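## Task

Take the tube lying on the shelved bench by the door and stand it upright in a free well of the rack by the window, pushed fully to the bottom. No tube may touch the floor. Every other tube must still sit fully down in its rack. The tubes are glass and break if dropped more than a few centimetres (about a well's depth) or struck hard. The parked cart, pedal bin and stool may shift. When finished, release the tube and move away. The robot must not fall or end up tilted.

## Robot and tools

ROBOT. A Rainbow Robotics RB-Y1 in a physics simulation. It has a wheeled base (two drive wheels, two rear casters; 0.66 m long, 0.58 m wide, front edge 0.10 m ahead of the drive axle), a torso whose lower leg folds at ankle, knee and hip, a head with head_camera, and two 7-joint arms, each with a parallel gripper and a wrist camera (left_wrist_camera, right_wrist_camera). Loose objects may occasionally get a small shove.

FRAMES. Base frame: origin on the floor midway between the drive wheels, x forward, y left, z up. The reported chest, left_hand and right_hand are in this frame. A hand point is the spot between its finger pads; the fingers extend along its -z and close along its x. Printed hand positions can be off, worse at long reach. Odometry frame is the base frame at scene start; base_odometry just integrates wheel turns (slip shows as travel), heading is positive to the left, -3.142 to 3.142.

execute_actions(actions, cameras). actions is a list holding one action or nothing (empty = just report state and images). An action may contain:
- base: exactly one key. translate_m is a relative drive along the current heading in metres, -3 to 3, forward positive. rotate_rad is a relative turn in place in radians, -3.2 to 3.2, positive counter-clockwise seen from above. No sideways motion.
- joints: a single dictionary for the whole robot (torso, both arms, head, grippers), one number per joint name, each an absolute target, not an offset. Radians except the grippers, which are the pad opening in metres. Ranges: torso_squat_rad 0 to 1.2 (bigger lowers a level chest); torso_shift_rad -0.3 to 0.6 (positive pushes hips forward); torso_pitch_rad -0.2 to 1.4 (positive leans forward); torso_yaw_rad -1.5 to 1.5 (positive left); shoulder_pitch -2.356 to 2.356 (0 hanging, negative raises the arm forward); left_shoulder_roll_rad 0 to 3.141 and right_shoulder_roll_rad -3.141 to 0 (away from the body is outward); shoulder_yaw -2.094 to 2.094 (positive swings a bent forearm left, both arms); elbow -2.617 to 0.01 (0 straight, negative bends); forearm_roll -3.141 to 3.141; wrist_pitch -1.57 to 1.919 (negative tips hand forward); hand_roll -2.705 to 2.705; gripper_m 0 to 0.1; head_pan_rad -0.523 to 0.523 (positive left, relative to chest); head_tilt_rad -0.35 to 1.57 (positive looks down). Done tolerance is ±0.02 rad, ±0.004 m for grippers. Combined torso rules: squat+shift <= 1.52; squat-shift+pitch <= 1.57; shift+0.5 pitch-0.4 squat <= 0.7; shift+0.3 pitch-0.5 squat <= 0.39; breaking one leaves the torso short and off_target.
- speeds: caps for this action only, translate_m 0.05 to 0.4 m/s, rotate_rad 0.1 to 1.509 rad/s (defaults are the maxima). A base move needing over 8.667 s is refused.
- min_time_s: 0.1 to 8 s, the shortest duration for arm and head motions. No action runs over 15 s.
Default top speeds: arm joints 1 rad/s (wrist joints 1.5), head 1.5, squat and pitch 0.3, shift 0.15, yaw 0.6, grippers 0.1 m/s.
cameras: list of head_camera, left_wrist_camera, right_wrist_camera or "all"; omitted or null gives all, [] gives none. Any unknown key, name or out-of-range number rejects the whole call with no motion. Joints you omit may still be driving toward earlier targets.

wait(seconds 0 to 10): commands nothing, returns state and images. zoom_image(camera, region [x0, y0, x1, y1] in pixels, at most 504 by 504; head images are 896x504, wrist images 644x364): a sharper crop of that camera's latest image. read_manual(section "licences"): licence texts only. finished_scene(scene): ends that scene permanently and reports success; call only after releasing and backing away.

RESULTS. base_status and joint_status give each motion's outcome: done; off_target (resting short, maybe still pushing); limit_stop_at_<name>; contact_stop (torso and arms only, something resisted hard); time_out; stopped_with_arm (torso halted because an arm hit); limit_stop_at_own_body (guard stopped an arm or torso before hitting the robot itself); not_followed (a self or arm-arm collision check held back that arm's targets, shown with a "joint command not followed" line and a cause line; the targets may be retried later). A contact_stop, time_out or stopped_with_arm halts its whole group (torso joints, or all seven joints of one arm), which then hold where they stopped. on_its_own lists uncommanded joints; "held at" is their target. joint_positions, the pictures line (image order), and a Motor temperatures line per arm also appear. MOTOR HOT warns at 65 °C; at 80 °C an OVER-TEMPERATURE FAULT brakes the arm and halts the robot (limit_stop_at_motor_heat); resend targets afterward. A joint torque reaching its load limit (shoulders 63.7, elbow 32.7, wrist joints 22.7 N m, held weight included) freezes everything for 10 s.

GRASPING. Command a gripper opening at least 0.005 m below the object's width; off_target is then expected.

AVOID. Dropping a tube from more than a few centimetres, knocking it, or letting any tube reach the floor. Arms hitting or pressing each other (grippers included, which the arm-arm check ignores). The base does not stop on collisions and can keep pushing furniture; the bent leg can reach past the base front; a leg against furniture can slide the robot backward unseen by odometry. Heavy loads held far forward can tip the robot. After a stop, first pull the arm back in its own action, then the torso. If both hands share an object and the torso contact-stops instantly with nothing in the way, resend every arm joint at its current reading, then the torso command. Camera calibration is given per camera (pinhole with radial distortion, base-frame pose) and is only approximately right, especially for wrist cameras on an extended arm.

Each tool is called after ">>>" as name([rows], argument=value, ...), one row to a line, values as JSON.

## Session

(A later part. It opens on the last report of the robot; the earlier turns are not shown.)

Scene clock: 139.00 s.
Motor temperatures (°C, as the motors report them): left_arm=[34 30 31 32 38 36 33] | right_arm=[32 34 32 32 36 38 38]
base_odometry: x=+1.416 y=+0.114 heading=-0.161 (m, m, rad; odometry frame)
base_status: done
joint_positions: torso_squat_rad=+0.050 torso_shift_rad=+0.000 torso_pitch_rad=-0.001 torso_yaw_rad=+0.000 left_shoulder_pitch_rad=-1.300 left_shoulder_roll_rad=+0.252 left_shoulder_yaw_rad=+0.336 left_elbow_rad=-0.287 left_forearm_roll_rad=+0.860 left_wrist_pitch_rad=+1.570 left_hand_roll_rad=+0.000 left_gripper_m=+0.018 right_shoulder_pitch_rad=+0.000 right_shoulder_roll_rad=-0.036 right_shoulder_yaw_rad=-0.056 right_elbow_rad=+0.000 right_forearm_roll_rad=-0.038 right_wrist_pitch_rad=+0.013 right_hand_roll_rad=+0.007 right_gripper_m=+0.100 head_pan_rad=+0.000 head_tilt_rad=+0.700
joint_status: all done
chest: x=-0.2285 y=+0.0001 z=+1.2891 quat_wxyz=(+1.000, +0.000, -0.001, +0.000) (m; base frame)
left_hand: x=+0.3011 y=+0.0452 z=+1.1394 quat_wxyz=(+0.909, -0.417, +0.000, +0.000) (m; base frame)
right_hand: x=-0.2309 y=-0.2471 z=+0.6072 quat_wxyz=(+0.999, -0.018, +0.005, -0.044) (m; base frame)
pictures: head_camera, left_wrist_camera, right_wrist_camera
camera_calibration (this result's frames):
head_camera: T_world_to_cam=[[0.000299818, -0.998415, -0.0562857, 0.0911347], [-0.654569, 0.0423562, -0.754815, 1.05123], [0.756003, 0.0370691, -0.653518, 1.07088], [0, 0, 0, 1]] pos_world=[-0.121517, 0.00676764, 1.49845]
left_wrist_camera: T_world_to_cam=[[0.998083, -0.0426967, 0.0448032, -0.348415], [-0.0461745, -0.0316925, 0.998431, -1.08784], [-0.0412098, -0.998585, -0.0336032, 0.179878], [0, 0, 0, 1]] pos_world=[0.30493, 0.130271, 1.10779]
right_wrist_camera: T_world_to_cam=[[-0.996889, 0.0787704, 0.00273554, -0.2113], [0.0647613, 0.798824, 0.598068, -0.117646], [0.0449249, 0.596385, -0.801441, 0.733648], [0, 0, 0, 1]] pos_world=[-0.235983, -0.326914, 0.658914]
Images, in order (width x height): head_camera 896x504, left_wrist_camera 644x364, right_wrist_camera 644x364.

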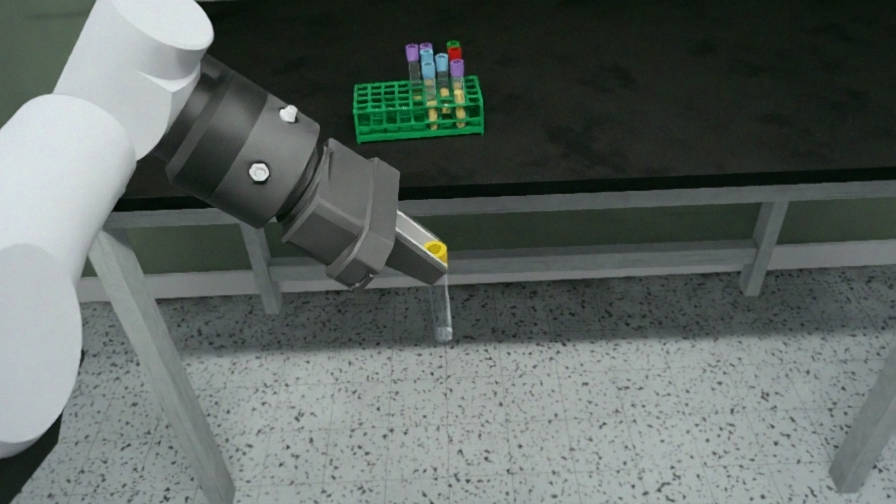

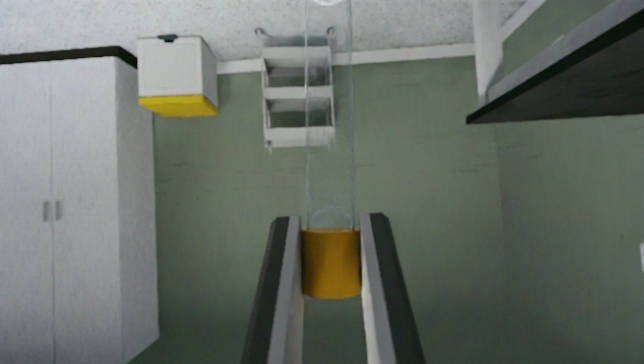

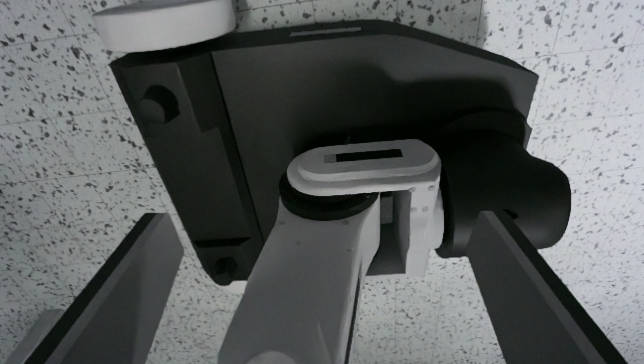

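>>> execute_actions([
  {"base":{"rotate_rad":0.125},"joints":{"head_tilt_rad":0.85,"torso_squat_rad":0.35}},
], cameras=[])

>>> execute_actions([
  {"base":{"translate_m":0.5}},
], cameras=["head_camera","left_wrist_camera"])

>>> zoom_image(camera="head_camera", region=[350,100,650,300])

Scene clock: 148.87 s.
Motor temperatures (°C, as the motors report them): left_arm=[34 30 31 32 38 36 33] | right_arm=[32 34 32 32 36 38 38]
base_odometry: x=+1.416 y=+0.114 heading=-0.036 (m, m, rad; odometry frame)
base_status: done
joint_positions: torso_squat_rad=+0.350 torso_shift_rad=+0.000 torso_pitch_rad=-0.001 torso_yaw_rad=+0.000 left_shoulder_pitch_rad=-1.300 left_shoulder_roll_rad=+0.252 left_shoulder_yaw_rad=+0.336 left_elbow_rad=-0.287 left_forearm_roll_rad=+0.860 left_wrist_pitch_rad=+1.570 left_hand_roll_rad=+0.000 left_gripper_m=+0.018 right_shoulder_pitch_rad=+0.000 right_shoulder_roll_rad=-0.036 right_shoulder_yaw_rad=-0.056 right_elbow_rad=+0.000 right_forearm_roll_rad=-0.038 right_wrist_pitch_rad=+0.013 right_hand_roll_rad=+0.007 right_gripper_m=+0.100 head_pan_rad=+0.000 head_tilt_rad=+0.850
joint_status: all done
chest: x=-0.2286 y=+0.0001 z=+1.2475 quat_wxyz=(+1.000, +0.000, -0.001, +0.000) (m; base frame)
left_hand: x=+0.3010 y=+0.0452 z=+1.0980 quat_wxyz=(+0.909, -0.417, -0.001, +0.000) (m; base frame)
right_hand: x=-0.2308 y=-0.2471 z=+0.5656 quat_wxyz=(+0.999, -0.018, +0.005, -0.044) (m; base frame)
pictures: none
No camera images: the call's "cameras" was empty. Leave "cameras" out to get every camera's image.

Scene clock: 151.57 s.
Motor temperatures (°C, as the motors report them): left_arm=[34 30 31 32 38 36 33] | right_arm=[32 34 32 32 36 38 38]
base_odometry: x=+1.916 y=+0.096 heading=-0.035 (m, m, rad; odometry frame)
base_status: done
joint_positions: torso_squat_rad=+0.350 torso_shift_rad=+0.000 torso_pitch_rad=-0.001 torso_yaw_rad=+0.000 left_shoulder_pitch_rad=-1.300 left_shoulder_roll_rad=+0.252 left_shoulder_yaw_rad=+0.336 left_elbow_rad=-0.287 left_forearm_roll_rad=+0.860 left_wrist_pitch_rad=+1.570 left_hand_roll_rad=+0.000 left_gripper_m=+0.018 right_shoulder_pitch_rad=+0.000 right_shoulder_roll_rad=-0.036 right_shoulder_yaw_rad=-0.056 right_elbow_rad=+0.000 right_forearm_roll_rad=-0.038 right_wrist_pitch_rad=+0.013 right_hand_roll_rad=+0.007 right_gripper_m=+0.100 head_pan_rad=+0.000 head_tilt_rad=+0.850
joint_status: not commanded
chest: x=-0.2285 y=+0.0001 z=+1.2475 quat_wxyz=(+1.000, +0.000, -0.001, +0.000) (m; base frame)
left_hand: x=+0.3011 y=+0.0452 z=+1.0978 quat_wxyz=(+0.909, -0.417, +0.000, +0.000) (m; base frame)
right_hand: x=-0.2309 y=-0.2471 z=+0.5656 quat_wxyz=(+0.999, -0.018, +0.005, -0.044) (m; base frame)
pictures: head_camera, left_wrist_camera
camera_calibration (this result's frames):
head_camera: T_world_to_cam=[[-0.00819217, -0.998415, -0.0556729, 0.0861838], [-0.760045, 0.0423967, -0.648486, 0.844161], [0.649818, 0.0370014, -0.759188, 1.17471], [0, 0, 0, 1]] pos_world=[-0.121039, 0.00679191, 1.44405]
left_wrist_camera: T_world_to_cam=[[0.998085, -0.0426775, 0.0447828, -0.346568], [-0.0461525, -0.0316687, 0.998432, -1.04635], [-0.0411924, -0.998587, -0.0335777, 0.178479], [0, 0, 0, 1]] pos_world=[0.304964, 0.1303, 1.06622]
Images, in order (width x height): head_camera 896x504, left_wrist_camera 644x364.

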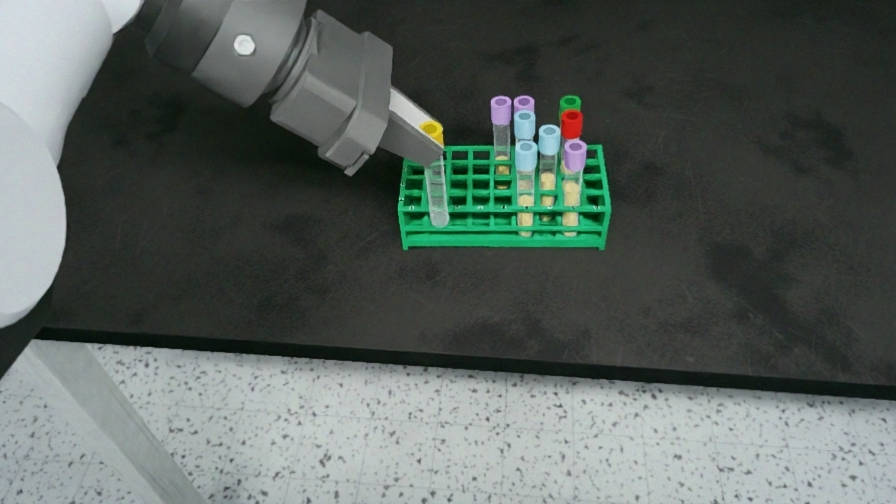

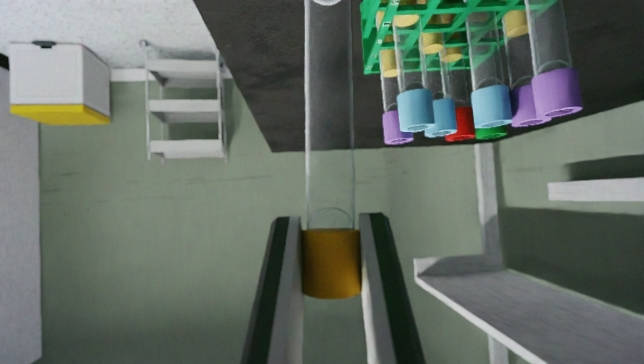

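Region (350, 100, 650, 300) of head_camera's 896x504 image, scaled by 1.680, with more detail than that image has.

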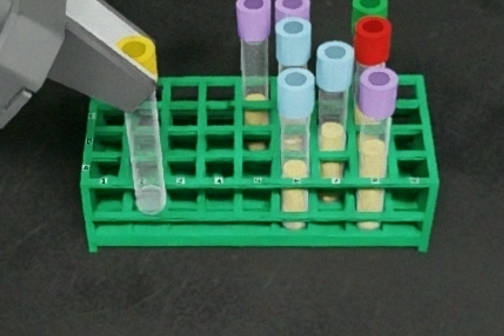

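>>> execute_actions([
  {"base":{"translate_m":0.06},"joints":{"left_elbow_rad":-0.252,"torso_yaw_rad":0.005}},
], cameras=["head_camera","left_wrist_camera"])

>>> zoom_image(camera="head_camera", region=[370,120,570,310])

Scene clock: 162.93 s.
Motor temperatures (°C, as the motors report them): left_arm=[34 30 31 32 38 36 33] | right_arm=[32 34 32 32 36 38 38]
base_odometry: x=+1.976 y=+0.094 heading=-0.035 (m, m, rad; odometry frame)
base_status: done
joint_positions: torso_squat_rad=+0.350 torso_shift_rad=+0.000 torso_pitch_rad=-0.001 torso_yaw_rad=+0.005 left_shoulder_pitch_rad=-1.300 left_shoulder_roll_rad=+0.252 left_shoulder_yaw_rad=+0.336 left_elbow_rad=-0.252 left_forearm_roll_rad=+0.860 left_wrist_pitch_rad=+1.570 left_hand_roll_rad=+0.000 left_gripper_m=+0.018 right_shoulder_pitch_rad=+0.000 right_shoulder_roll_rad=-0.036 right_shoulder_yaw_rad=-0.056 right_elbow_rad=+0.000 right_forearm_roll_rad=-0.038 right_wrist_pitch_rad=+0.013 right_hand_roll_rad=+0.007 right_gripper_m=+0.100 head_pan_rad=+0.000 head_tilt_rad=+0.850
joint_status: all done
chest: x=-0.2285 y=+0.0001 z=+1.2475 quat_wxyz=(+1.000, +0.000, -0.001, +0.002) (m; base frame)
left_hand: x=+0.2944 y=+0.0479 z=+1.0890 quat_wxyz=(+0.909, -0.417, +0.014, +0.010) (m; base frame)
right_hand: x=-0.2296 y=-0.2471 z=+0.5656 quat_wxyz=(+0.999, -0.018, +0.005, -0.041) (m; base frame)
pictures: head_camera, left_wrist_camera
camera_calibration (this result's frames):
head_camera: T_world_to_cam=[[-0.00321286, -0.998444, -0.0556627, 0.0873126], [-0.76024, 0.0385996, -0.648495, 0.844114], [0.649634, 0.0402335, -0.759181, 1.17466], [0, 0, 0, 1]] pos_world=[-0.121093, 0.00733349, 1.44405]
left_wrist_camera: T_world_to_cam=[[0.999242, -0.0376296, 0.00994956, -0.302008], [-0.0111459, -0.0317181, 0.999435, -1.04918], [-0.0372928, -0.998788, -0.0321135, 0.177818], [0, 0, 0, 1]] pos_world=[0.296716, 0.13296, 1.0573]
Images, in order (width x height): head_camera 896x504, left_wrist_camera 644x364.

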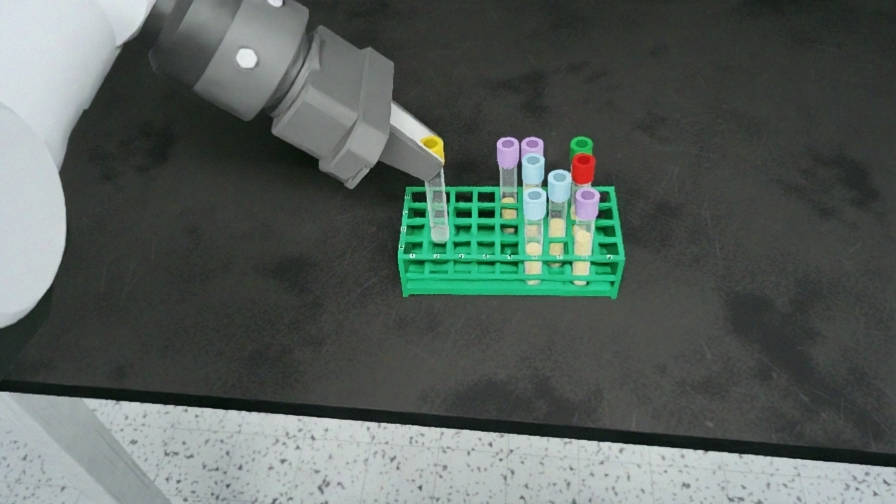

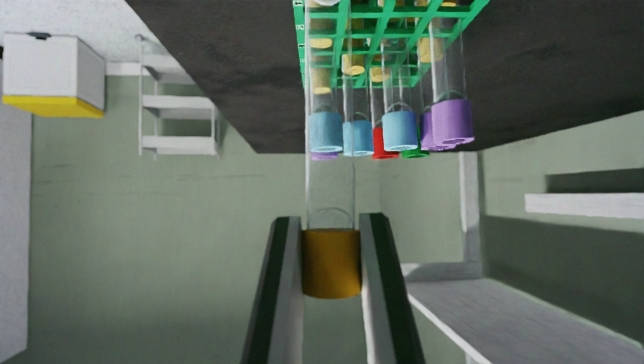

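Region (370, 120, 570, 310) of head_camera's 896x504 image, scaled by 2.520, with more detail than that image has; it fills the top 479 rows of this view, and the rest is white.

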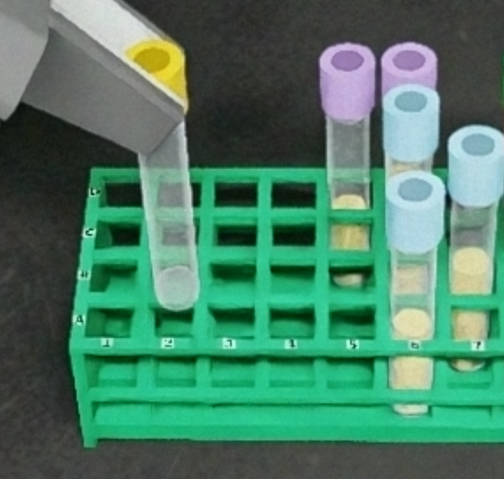

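>>> execute_actions([
  {"joints":{"torso_squat_rad":0.4,"torso_yaw_rad":0.008}},
], cameras=["head_camera","left_wrist_camera"])

>>> zoom_image(camera="head_camera", region=[370,120,570,310])

>>> execute_actions([
  {"joints":{"torso_squat_rad":0.44}},
], cameras=["head_camera","left_wrist_camera"])

>>> zoom_image(camera="head_camera", region=[370,120,570,310])

Scene clock: 170.30 s.
Motor temperatures (°C, as the motors report them): left_arm=[34 30 31 32 38 36 33] | right_arm=[32 34 32 32 36 38 38]
base_odometry: x=+1.976 y=+0.094 heading=-0.035 (m, m, rad; odometry frame)
base_status: not commanded
joint_positions: torso_squat_rad=+0.400 torso_shift_rad=+0.000 torso_pitch_rad=-0.001 torso_yaw_rad=+0.008 left_shoulder_pitch_rad=-1.300 left_shoulder_roll_rad=+0.252 left_shoulder_yaw_rad=+0.336 left_elbow_rad=-0.252 left_forearm_roll_rad=+0.860 left_wrist_pitch_rad=+1.570 left_hand_roll_rad=+0.000 left_gripper_m=+0.018 right_shoulder_pitch_rad=+0.000 right_shoulder_roll_rad=-0.036 right_shoulder_yaw_rad=-0.056 right_elbow_rad=+0.000 right_forearm_roll_rad=-0.038 right_wrist_pitch_rad=+0.013 right_hand_roll_rad=+0.007 right_gripper_m=+0.100 head_pan_rad=+0.000 head_tilt_rad=+0.850
joint_status: all done
chest: x=-0.2286 y=+0.0001 z=+1.2347 quat_wxyz=(+1.000, +0.000, -0.001, +0.004) (m; base frame)
left_hand: x=+0.2942 y=+0.0494 z=+1.0764 quat_wxyz=(+0.909, -0.417, +0.014, +0.011) (m; base frame)
right_hand: x=-0.2288 y=-0.2471 z=+0.5528 quat_wxyz=(+0.999, -0.018, +0.005, -0.040) (m; base frame)
pictures: head_camera, left_wrist_camera
camera_calibration (this result's frames):
head_camera: T_world_to_cam=[[-0.000240375, -0.99845, -0.0556596, 0.0872762], [-0.760178, 0.0363453, -0.648697, 0.835971], [0.649714, 0.0421553, -0.759009, 1.16483], [0, 0, 0, 1]] pos_world=[-0.121296, 0.00765373, 1.43126]
left_wrist_camera: T_world_to_cam=[[0.999347, -0.0346692, 0.0102076, -0.302047], [-0.0113099, -0.0317475, 0.999432, -1.03641], [-0.0343254, -0.998894, -0.0321189, 0.178088], [0, 0, 0, 1]] pos_world=[0.296241, 0.134516, 1.04463]
Images, in order (width x height): head_camera 896x504, left_wrist_camera 644x364.

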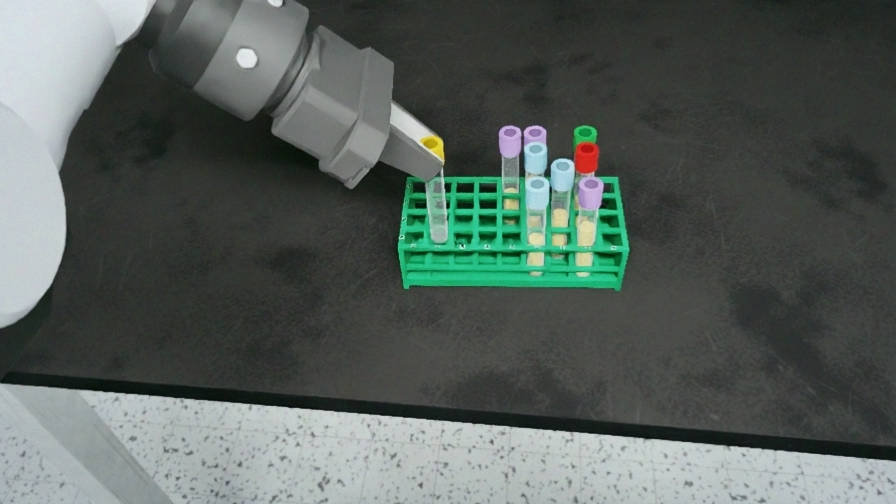

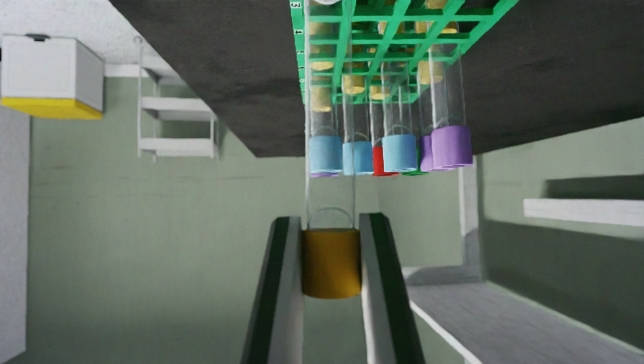

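Region (370, 120, 570, 310) of head_camera's 896x504 image, scaled by 2.520, with more detail than that image has; it fills the top 479 rows of this view, and the rest is white.

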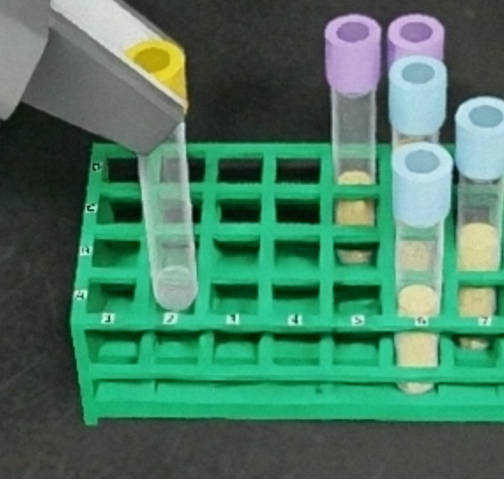

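Scene clock: 171.10 s.
Motor temperatures (°C, as the motors report them): left_arm=[34 30 31 32 38 36 33] | right_arm=[32 34 32 32 36 38 38]
base_odometry: x=+1.976 y=+0.094 heading=-0.035 (m, m, rad; odometry frame)
base_status: not commanded
joint_positions: torso_squat_rad=+0.440 torso_shift_rad=+0.000 torso_pitch_rad=-0.001 torso_yaw_rad=+0.008 left_shoulder_pitch_rad=-1.300 left_shoulder_roll_rad=+0.252 left_shoulder_yaw_rad=+0.336 left_elbow_rad=-0.252 left_forearm_roll_rad=+0.860 left_wrist_pitch_rad=+1.570 left_hand_roll_rad=+0.000 left_gripper_m=+0.017 right_shoulder_pitch_rad=+0.000 right_shoulder_roll_rad=-0.036 right_shoulder_yaw_rad=-0.056 right_elbow_rad=+0.000 right_forearm_roll_rad=-0.038 right_wrist_pitch_rad=+0.013 right_hand_roll_rad=+0.007 right_gripper_m=+0.100 head_pan_rad=+0.000 head_tilt_rad=+0.850
joint_status: all done
chest: x=-0.2286 y=+0.0001 z=+1.2233 quat_wxyz=(+1.000, +0.000, -0.001, +0.004) (m; base frame)
left_hand: x=+0.2942 y=+0.0494 z=+1.0649 quat_wxyz=(+0.909, -0.417, +0.014, +0.011) (m; base frame)
right_hand: x=-0.2288 y=-0.2471 z=+0.5414 quat_wxyz=(+0.999, -0.018, +0.005, -0.040) (m; base frame)
pictures: head_camera, left_wrist_camera
camera_calibration (this result's frames):
head_camera: T_world_to_cam=[[-0.000237734, -0.99845, -0.0556598, 0.0866429], [-0.760181, 0.0363432, -0.648694, 0.828564], [0.649711, 0.0421573, -0.759011, 1.15616], [0, 0, 0, 1]] pos_world=[-0.121291, 0.00765537, 1.41985]
left_wrist_camera: T_world_to_cam=[[0.999347, -0.0346647, 0.0101915, -0.301915], [-0.0112936, -0.0317477, 0.999432, -1.025], [-0.0343214, -0.998895, -0.0321185, 0.177724], [0, 0, 0, 1]] pos_world=[0.296241, 0.13452, 1.0332]
Images, in order (width x height): head_camera 896x504, left_wrist_camera 644x364.

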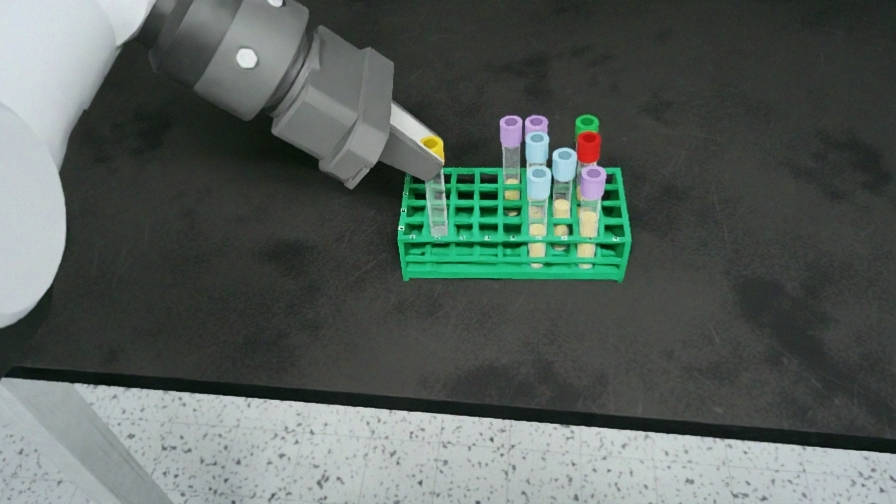

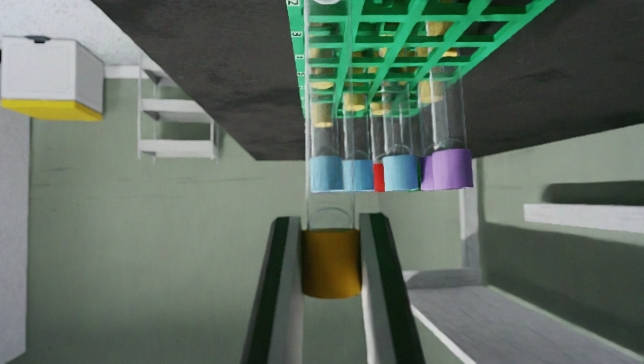

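Region (370, 120, 570, 310) of head_camera's 896x504 image, scaled by 2.520, with more detail than that image has; it fills the top 479 rows of this view, and the rest is white.

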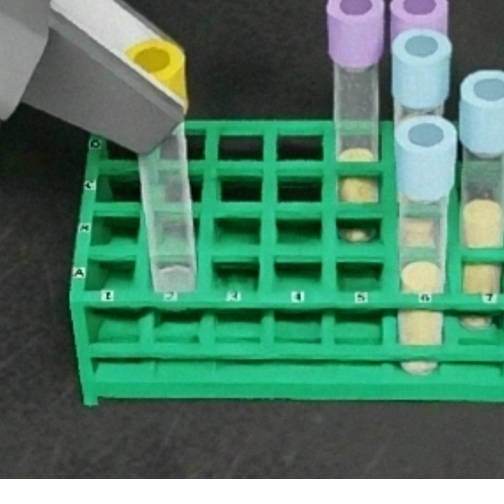

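About 3.3 cm remains.

>>> execute_actions([
  {"joints":{"torso_squat_rad":0.52}},
], cameras=["head_camera","left_wrist_camera"])

>>> execute_actions([
  {"joints":{"left_gripper_m":0.05}},
], cameras=[])

>>> execute_actions([
  {"joints":{"torso_squat_rad":0.3}},
], cameras=[])

>>> execute_actions([
  {"base":{"translate_m":-0.3},"joints":{"head_tilt_rad":0.6,"torso_yaw_rad":0.2}},
], cameras=["head_camera"])

Scene clock: 178.20 s.
Motor temperatures (°C, as the motors report them): left_arm=[34 30 31 32 38 36 33] | right_arm=[32 34 32 32 36 38 38]
base_odometry: x=+1.976 y=+0.094 heading=-0.035 (m, m, rad; odometry frame)
base_status: not commanded
joint_positions: torso_squat_rad=+0.520 torso_shift_rad=+0.000 torso_pitch_rad=-0.001 torso_yaw_rad=+0.008 left_shoulder_pitch_rad=-1.300 left_shoulder_roll_rad=+0.252 left_shoulder_yaw_rad=+0.336 left_elbow_rad=-0.252 left_forearm_roll_rad=+0.860 left_wrist_pitch_rad=+1.570 left_hand_roll_rad=+0.000 left_gripper_m=+0.017 right_shoulder_pitch_rad=+0.000 right_shoulder_roll_rad=-0.036 right_shoulder_yaw_rad=-0.056 right_elbow_rad=+0.000 right_forearm_roll_rad=-0.038 right_wrist_pitch_rad=+0.013 right_hand_roll_rad=+0.007 right_gripper_m=+0.100 head_pan_rad=+0.000 head_tilt_rad=+0.850
joint_status: all done
chest: x=-0.2286 y=+0.0001 z=+1.1974 quat_wxyz=(+1.000, +0.000, -0.001, +0.004) (m; base frame)
left_hand: x=+0.2942 y=+0.0494 z=+1.0391 quat_wxyz=(+0.909, -0.417, +0.014, +0.011) (m; base frame)
right_hand: x=-0.2288 y=-0.2471 z=+0.5155 quat_wxyz=(+0.999, -0.018, +0.005, -0.040) (m; base frame)
pictures: head_camera, left_wrist_camera
camera_calibration (this result's frames):
head_camera: T_world_to_cam=[[-0.000237914, -0.99845, -0.0556598, 0.0852069], [-0.760186, 0.0363431, -0.648688, 0.811794], [0.649705, 0.0421575, -0.759016, 1.13653], [0, 0, 0, 1]] pos_world=[-0.121278, 0.00765834, 1.39399]
left_wrist_camera: T_world_to_cam=[[0.999348, -0.0346587, 0.0101552, -0.301619], [-0.0112571, -0.0317471, 0.999433, -0.999158], [-0.0343166, -0.998895, -0.0321165, 0.176895], [0, 0, 0, 1]] pos_world=[0.296246, 0.134526, 1.00734]
Images, in order (width x height): head_camera 896x504, left_wrist_camera 644x364.

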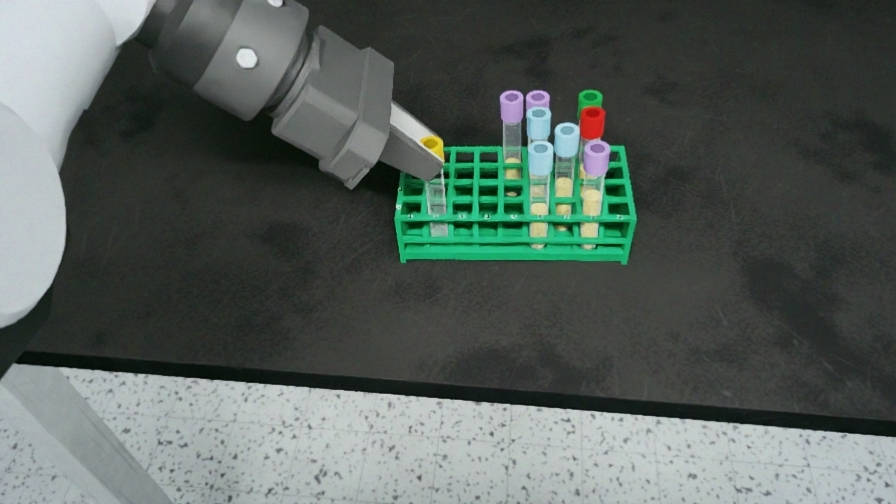

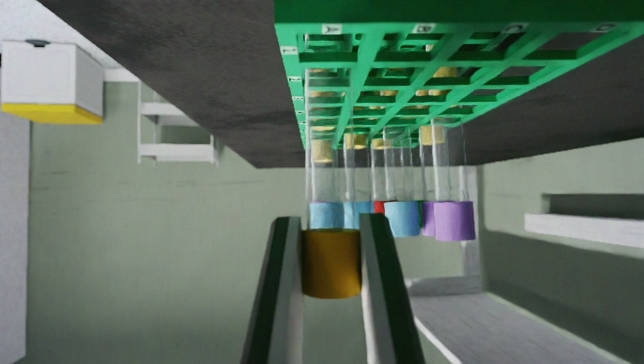

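Scene clock: 179.10 s.
Motor temperatures (°C, as the motors report them): left_arm=[34 30 31 32 38 36 33] | right_arm=[32 34 32 32 36 38 38]
base_odometry: x=+1.976 y=+0.094 heading=-0.035 (m, m, rad; odometry frame)
base_status: not commanded
joint_positions: torso_squat_rad=+0.520 torso_shift_rad=+0.000 torso_pitch_rad=-0.001 torso_yaw_rad=+0.008 left_shoulder_pitch_rad=-1.300 left_shoulder_roll_rad=+0.252 left_shoulder_yaw_rad=+0.336 left_elbow_rad=-0.252 left_forearm_roll_rad=+0.860 left_wrist_pitch_rad=+1.570 left_hand_roll_rad=+0.000 left_gripper_m=+0.050 right_shoulder_pitch_rad=+0.000 right_shoulder_roll_rad=-0.036 right_shoulder_yaw_rad=-0.056 right_elbow_rad=+0.000 right_forearm_roll_rad=-0.038 right_wrist_pitch_rad=+0.013 right_hand_roll_rad=+0.007 right_gripper_m=+0.100 head_pan_rad=+0.000 head_tilt_rad=+0.850
joint_status: all done
chest: x=-0.2286 y=+0.0001 z=+1.1974 quat_wxyz=(+1.000, +0.000, -0.001, +0.004) (m; base frame)
left_hand: x=+0.2942 y=+0.0494 z=+1.0391 quat_wxyz=(+0.909, -0.417, +0.014, +0.011) (m; base frame)
right_hand: x=-0.2288 y=-0.2471 z=+0.5155 quat_wxyz=(+0.999, -0.018, +0.005, -0.040) (m; base frame)
pictures: none
No camera images: the call's "cameras" was empty. Leave "cameras" out to get every camera's image.

Scene clock: 180.60 s.
Motor temperatures (°C, as the motors report them): left_arm=[34 30 31 32 38 36 33] | right_arm=[32 34 32 32 36 38 38]
base_odometry: x=+1.976 y=+0.094 heading=-0.035 (m, m, rad; odometry frame)
base_status: not commanded
joint_positions: torso_squat_rad=+0.300 torso_shift_rad=+0.000 torso_pitch_rad=-0.001 torso_yaw_rad=+0.008 left_shoulder_pitch_rad=-1.300 left_shoulder_roll_rad=+0.252 left_shoulder_yaw_rad=+0.336 left_elbow_rad=-0.252 left_forearm_roll_rad=+0.860 left_wrist_pitch_rad=+1.570 left_hand_roll_rad=+0.000 left_gripper_m=+0.050 right_shoulder_pitch_rad=+0.000 right_shoulder_roll_rad=-0.036 right_shoulder_yaw_rad=-0.056 right_elbow_rad=+0.000 right_forearm_roll_rad=-0.038 right_wrist_pitch_rad=+0.013 right_hand_roll_rad=+0.007 right_gripper_m=+0.100 head_pan_rad=+0.000 head_tilt_rad=+0.850
joint_status: all done
chest: x=-0.2285 y=+0.0001 z=+1.2587 quat_wxyz=(+1.000, +0.000, +0.000, +0.004) (m; base frame)
left_hand: x=+0.2943 y=+0.0494 z=+1.1002 quat_wxyz=(+0.909, -0.417, +0.014, +0.011) (m; base frame)
right_hand: x=-0.2289 y=-0.2471 z=+0.5768 quat_wxyz=(+0.999, -0.018, +0.005, -0.040) (m; base frame)
pictures: none
No camera images: the call's "cameras" was empty. Leave "cameras" out to get every camera's image.

Scene clock: 182.90 s.
Motor temperatures (°C, as the motors report them): left_arm=[34 30 31 32 38 36 33] | right_arm=[32 34 32 32 36 38 38]
base_odometry: x=+1.676 y=+0.104 heading=-0.033 (m, m, rad; odometry frame)
base_status: done
joint_positions: torso_squat_rad=+0.300 torso_shift_rad=+0.000 torso_pitch_rad=-0.001 torso_yaw_rad=+0.200 left_shoulder_pitch_rad=-1.300 left_shoulder_roll_rad=+0.252 left_shoulder_yaw_rad=+0.336 left_elbow_rad=-0.252 left_forearm_roll_rad=+0.860 left_wrist_pitch_rad=+1.570 left_hand_roll_rad=+0.000 left_gripper_m=+0.050 right_shoulder_pitch_rad=+0.000 right_shoulder_roll_rad=-0.036 right_shoulder_yaw_rad=-0.056 right_elbow_rad=+0.000 right_forearm_roll_rad=-0.038 right_wrist_pitch_rad=+0.013 right_hand_roll_rad=+0.007 right_gripper_m=+0.100 head_pan_rad=+0.000 head_tilt_rad=+0.600
joint_status: all done
chest: x=-0.2286 y=+0.0001 z=+1.2587 quat_wxyz=(+0.995, +0.000, -0.001, +0.100) (m; base frame)
left_hand: x=+0.2751 y=+0.1484 z=+1.1002 quat_wxyz=(+0.903, -0.417, -0.026, +0.098) (m; base frame)
right_hand: x=-0.1818 y=-0.2428 z=+0.5768 quat_wxyz=(+0.998, -0.018, +0.004, +0.056) (m; base frame)
pictures: head_camera
camera_calibration (this result's frames):
head_camera: T_world_to_cam=[[0.204275, -0.97733, -0.0556604, 0.135142], [-0.572795, -0.0732256, -0.816421, 1.13508], [0.793837, 0.198656, -0.574768, 0.943511], [0, 0, 0, 1]] pos_world=[-0.126434, 0.0277599, 1.47652]
Images, in order (width x height): head_camera 896x504.

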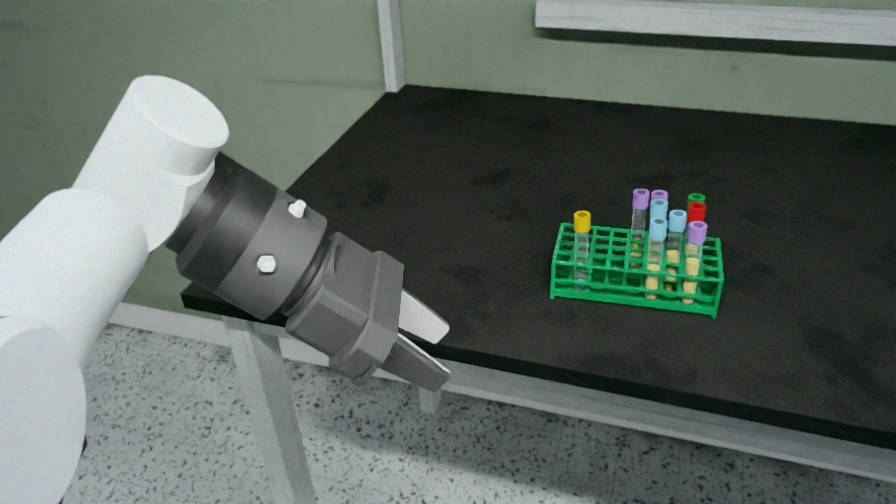

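>>> finished_scene(scene=1)

The scene is finished: the task was done.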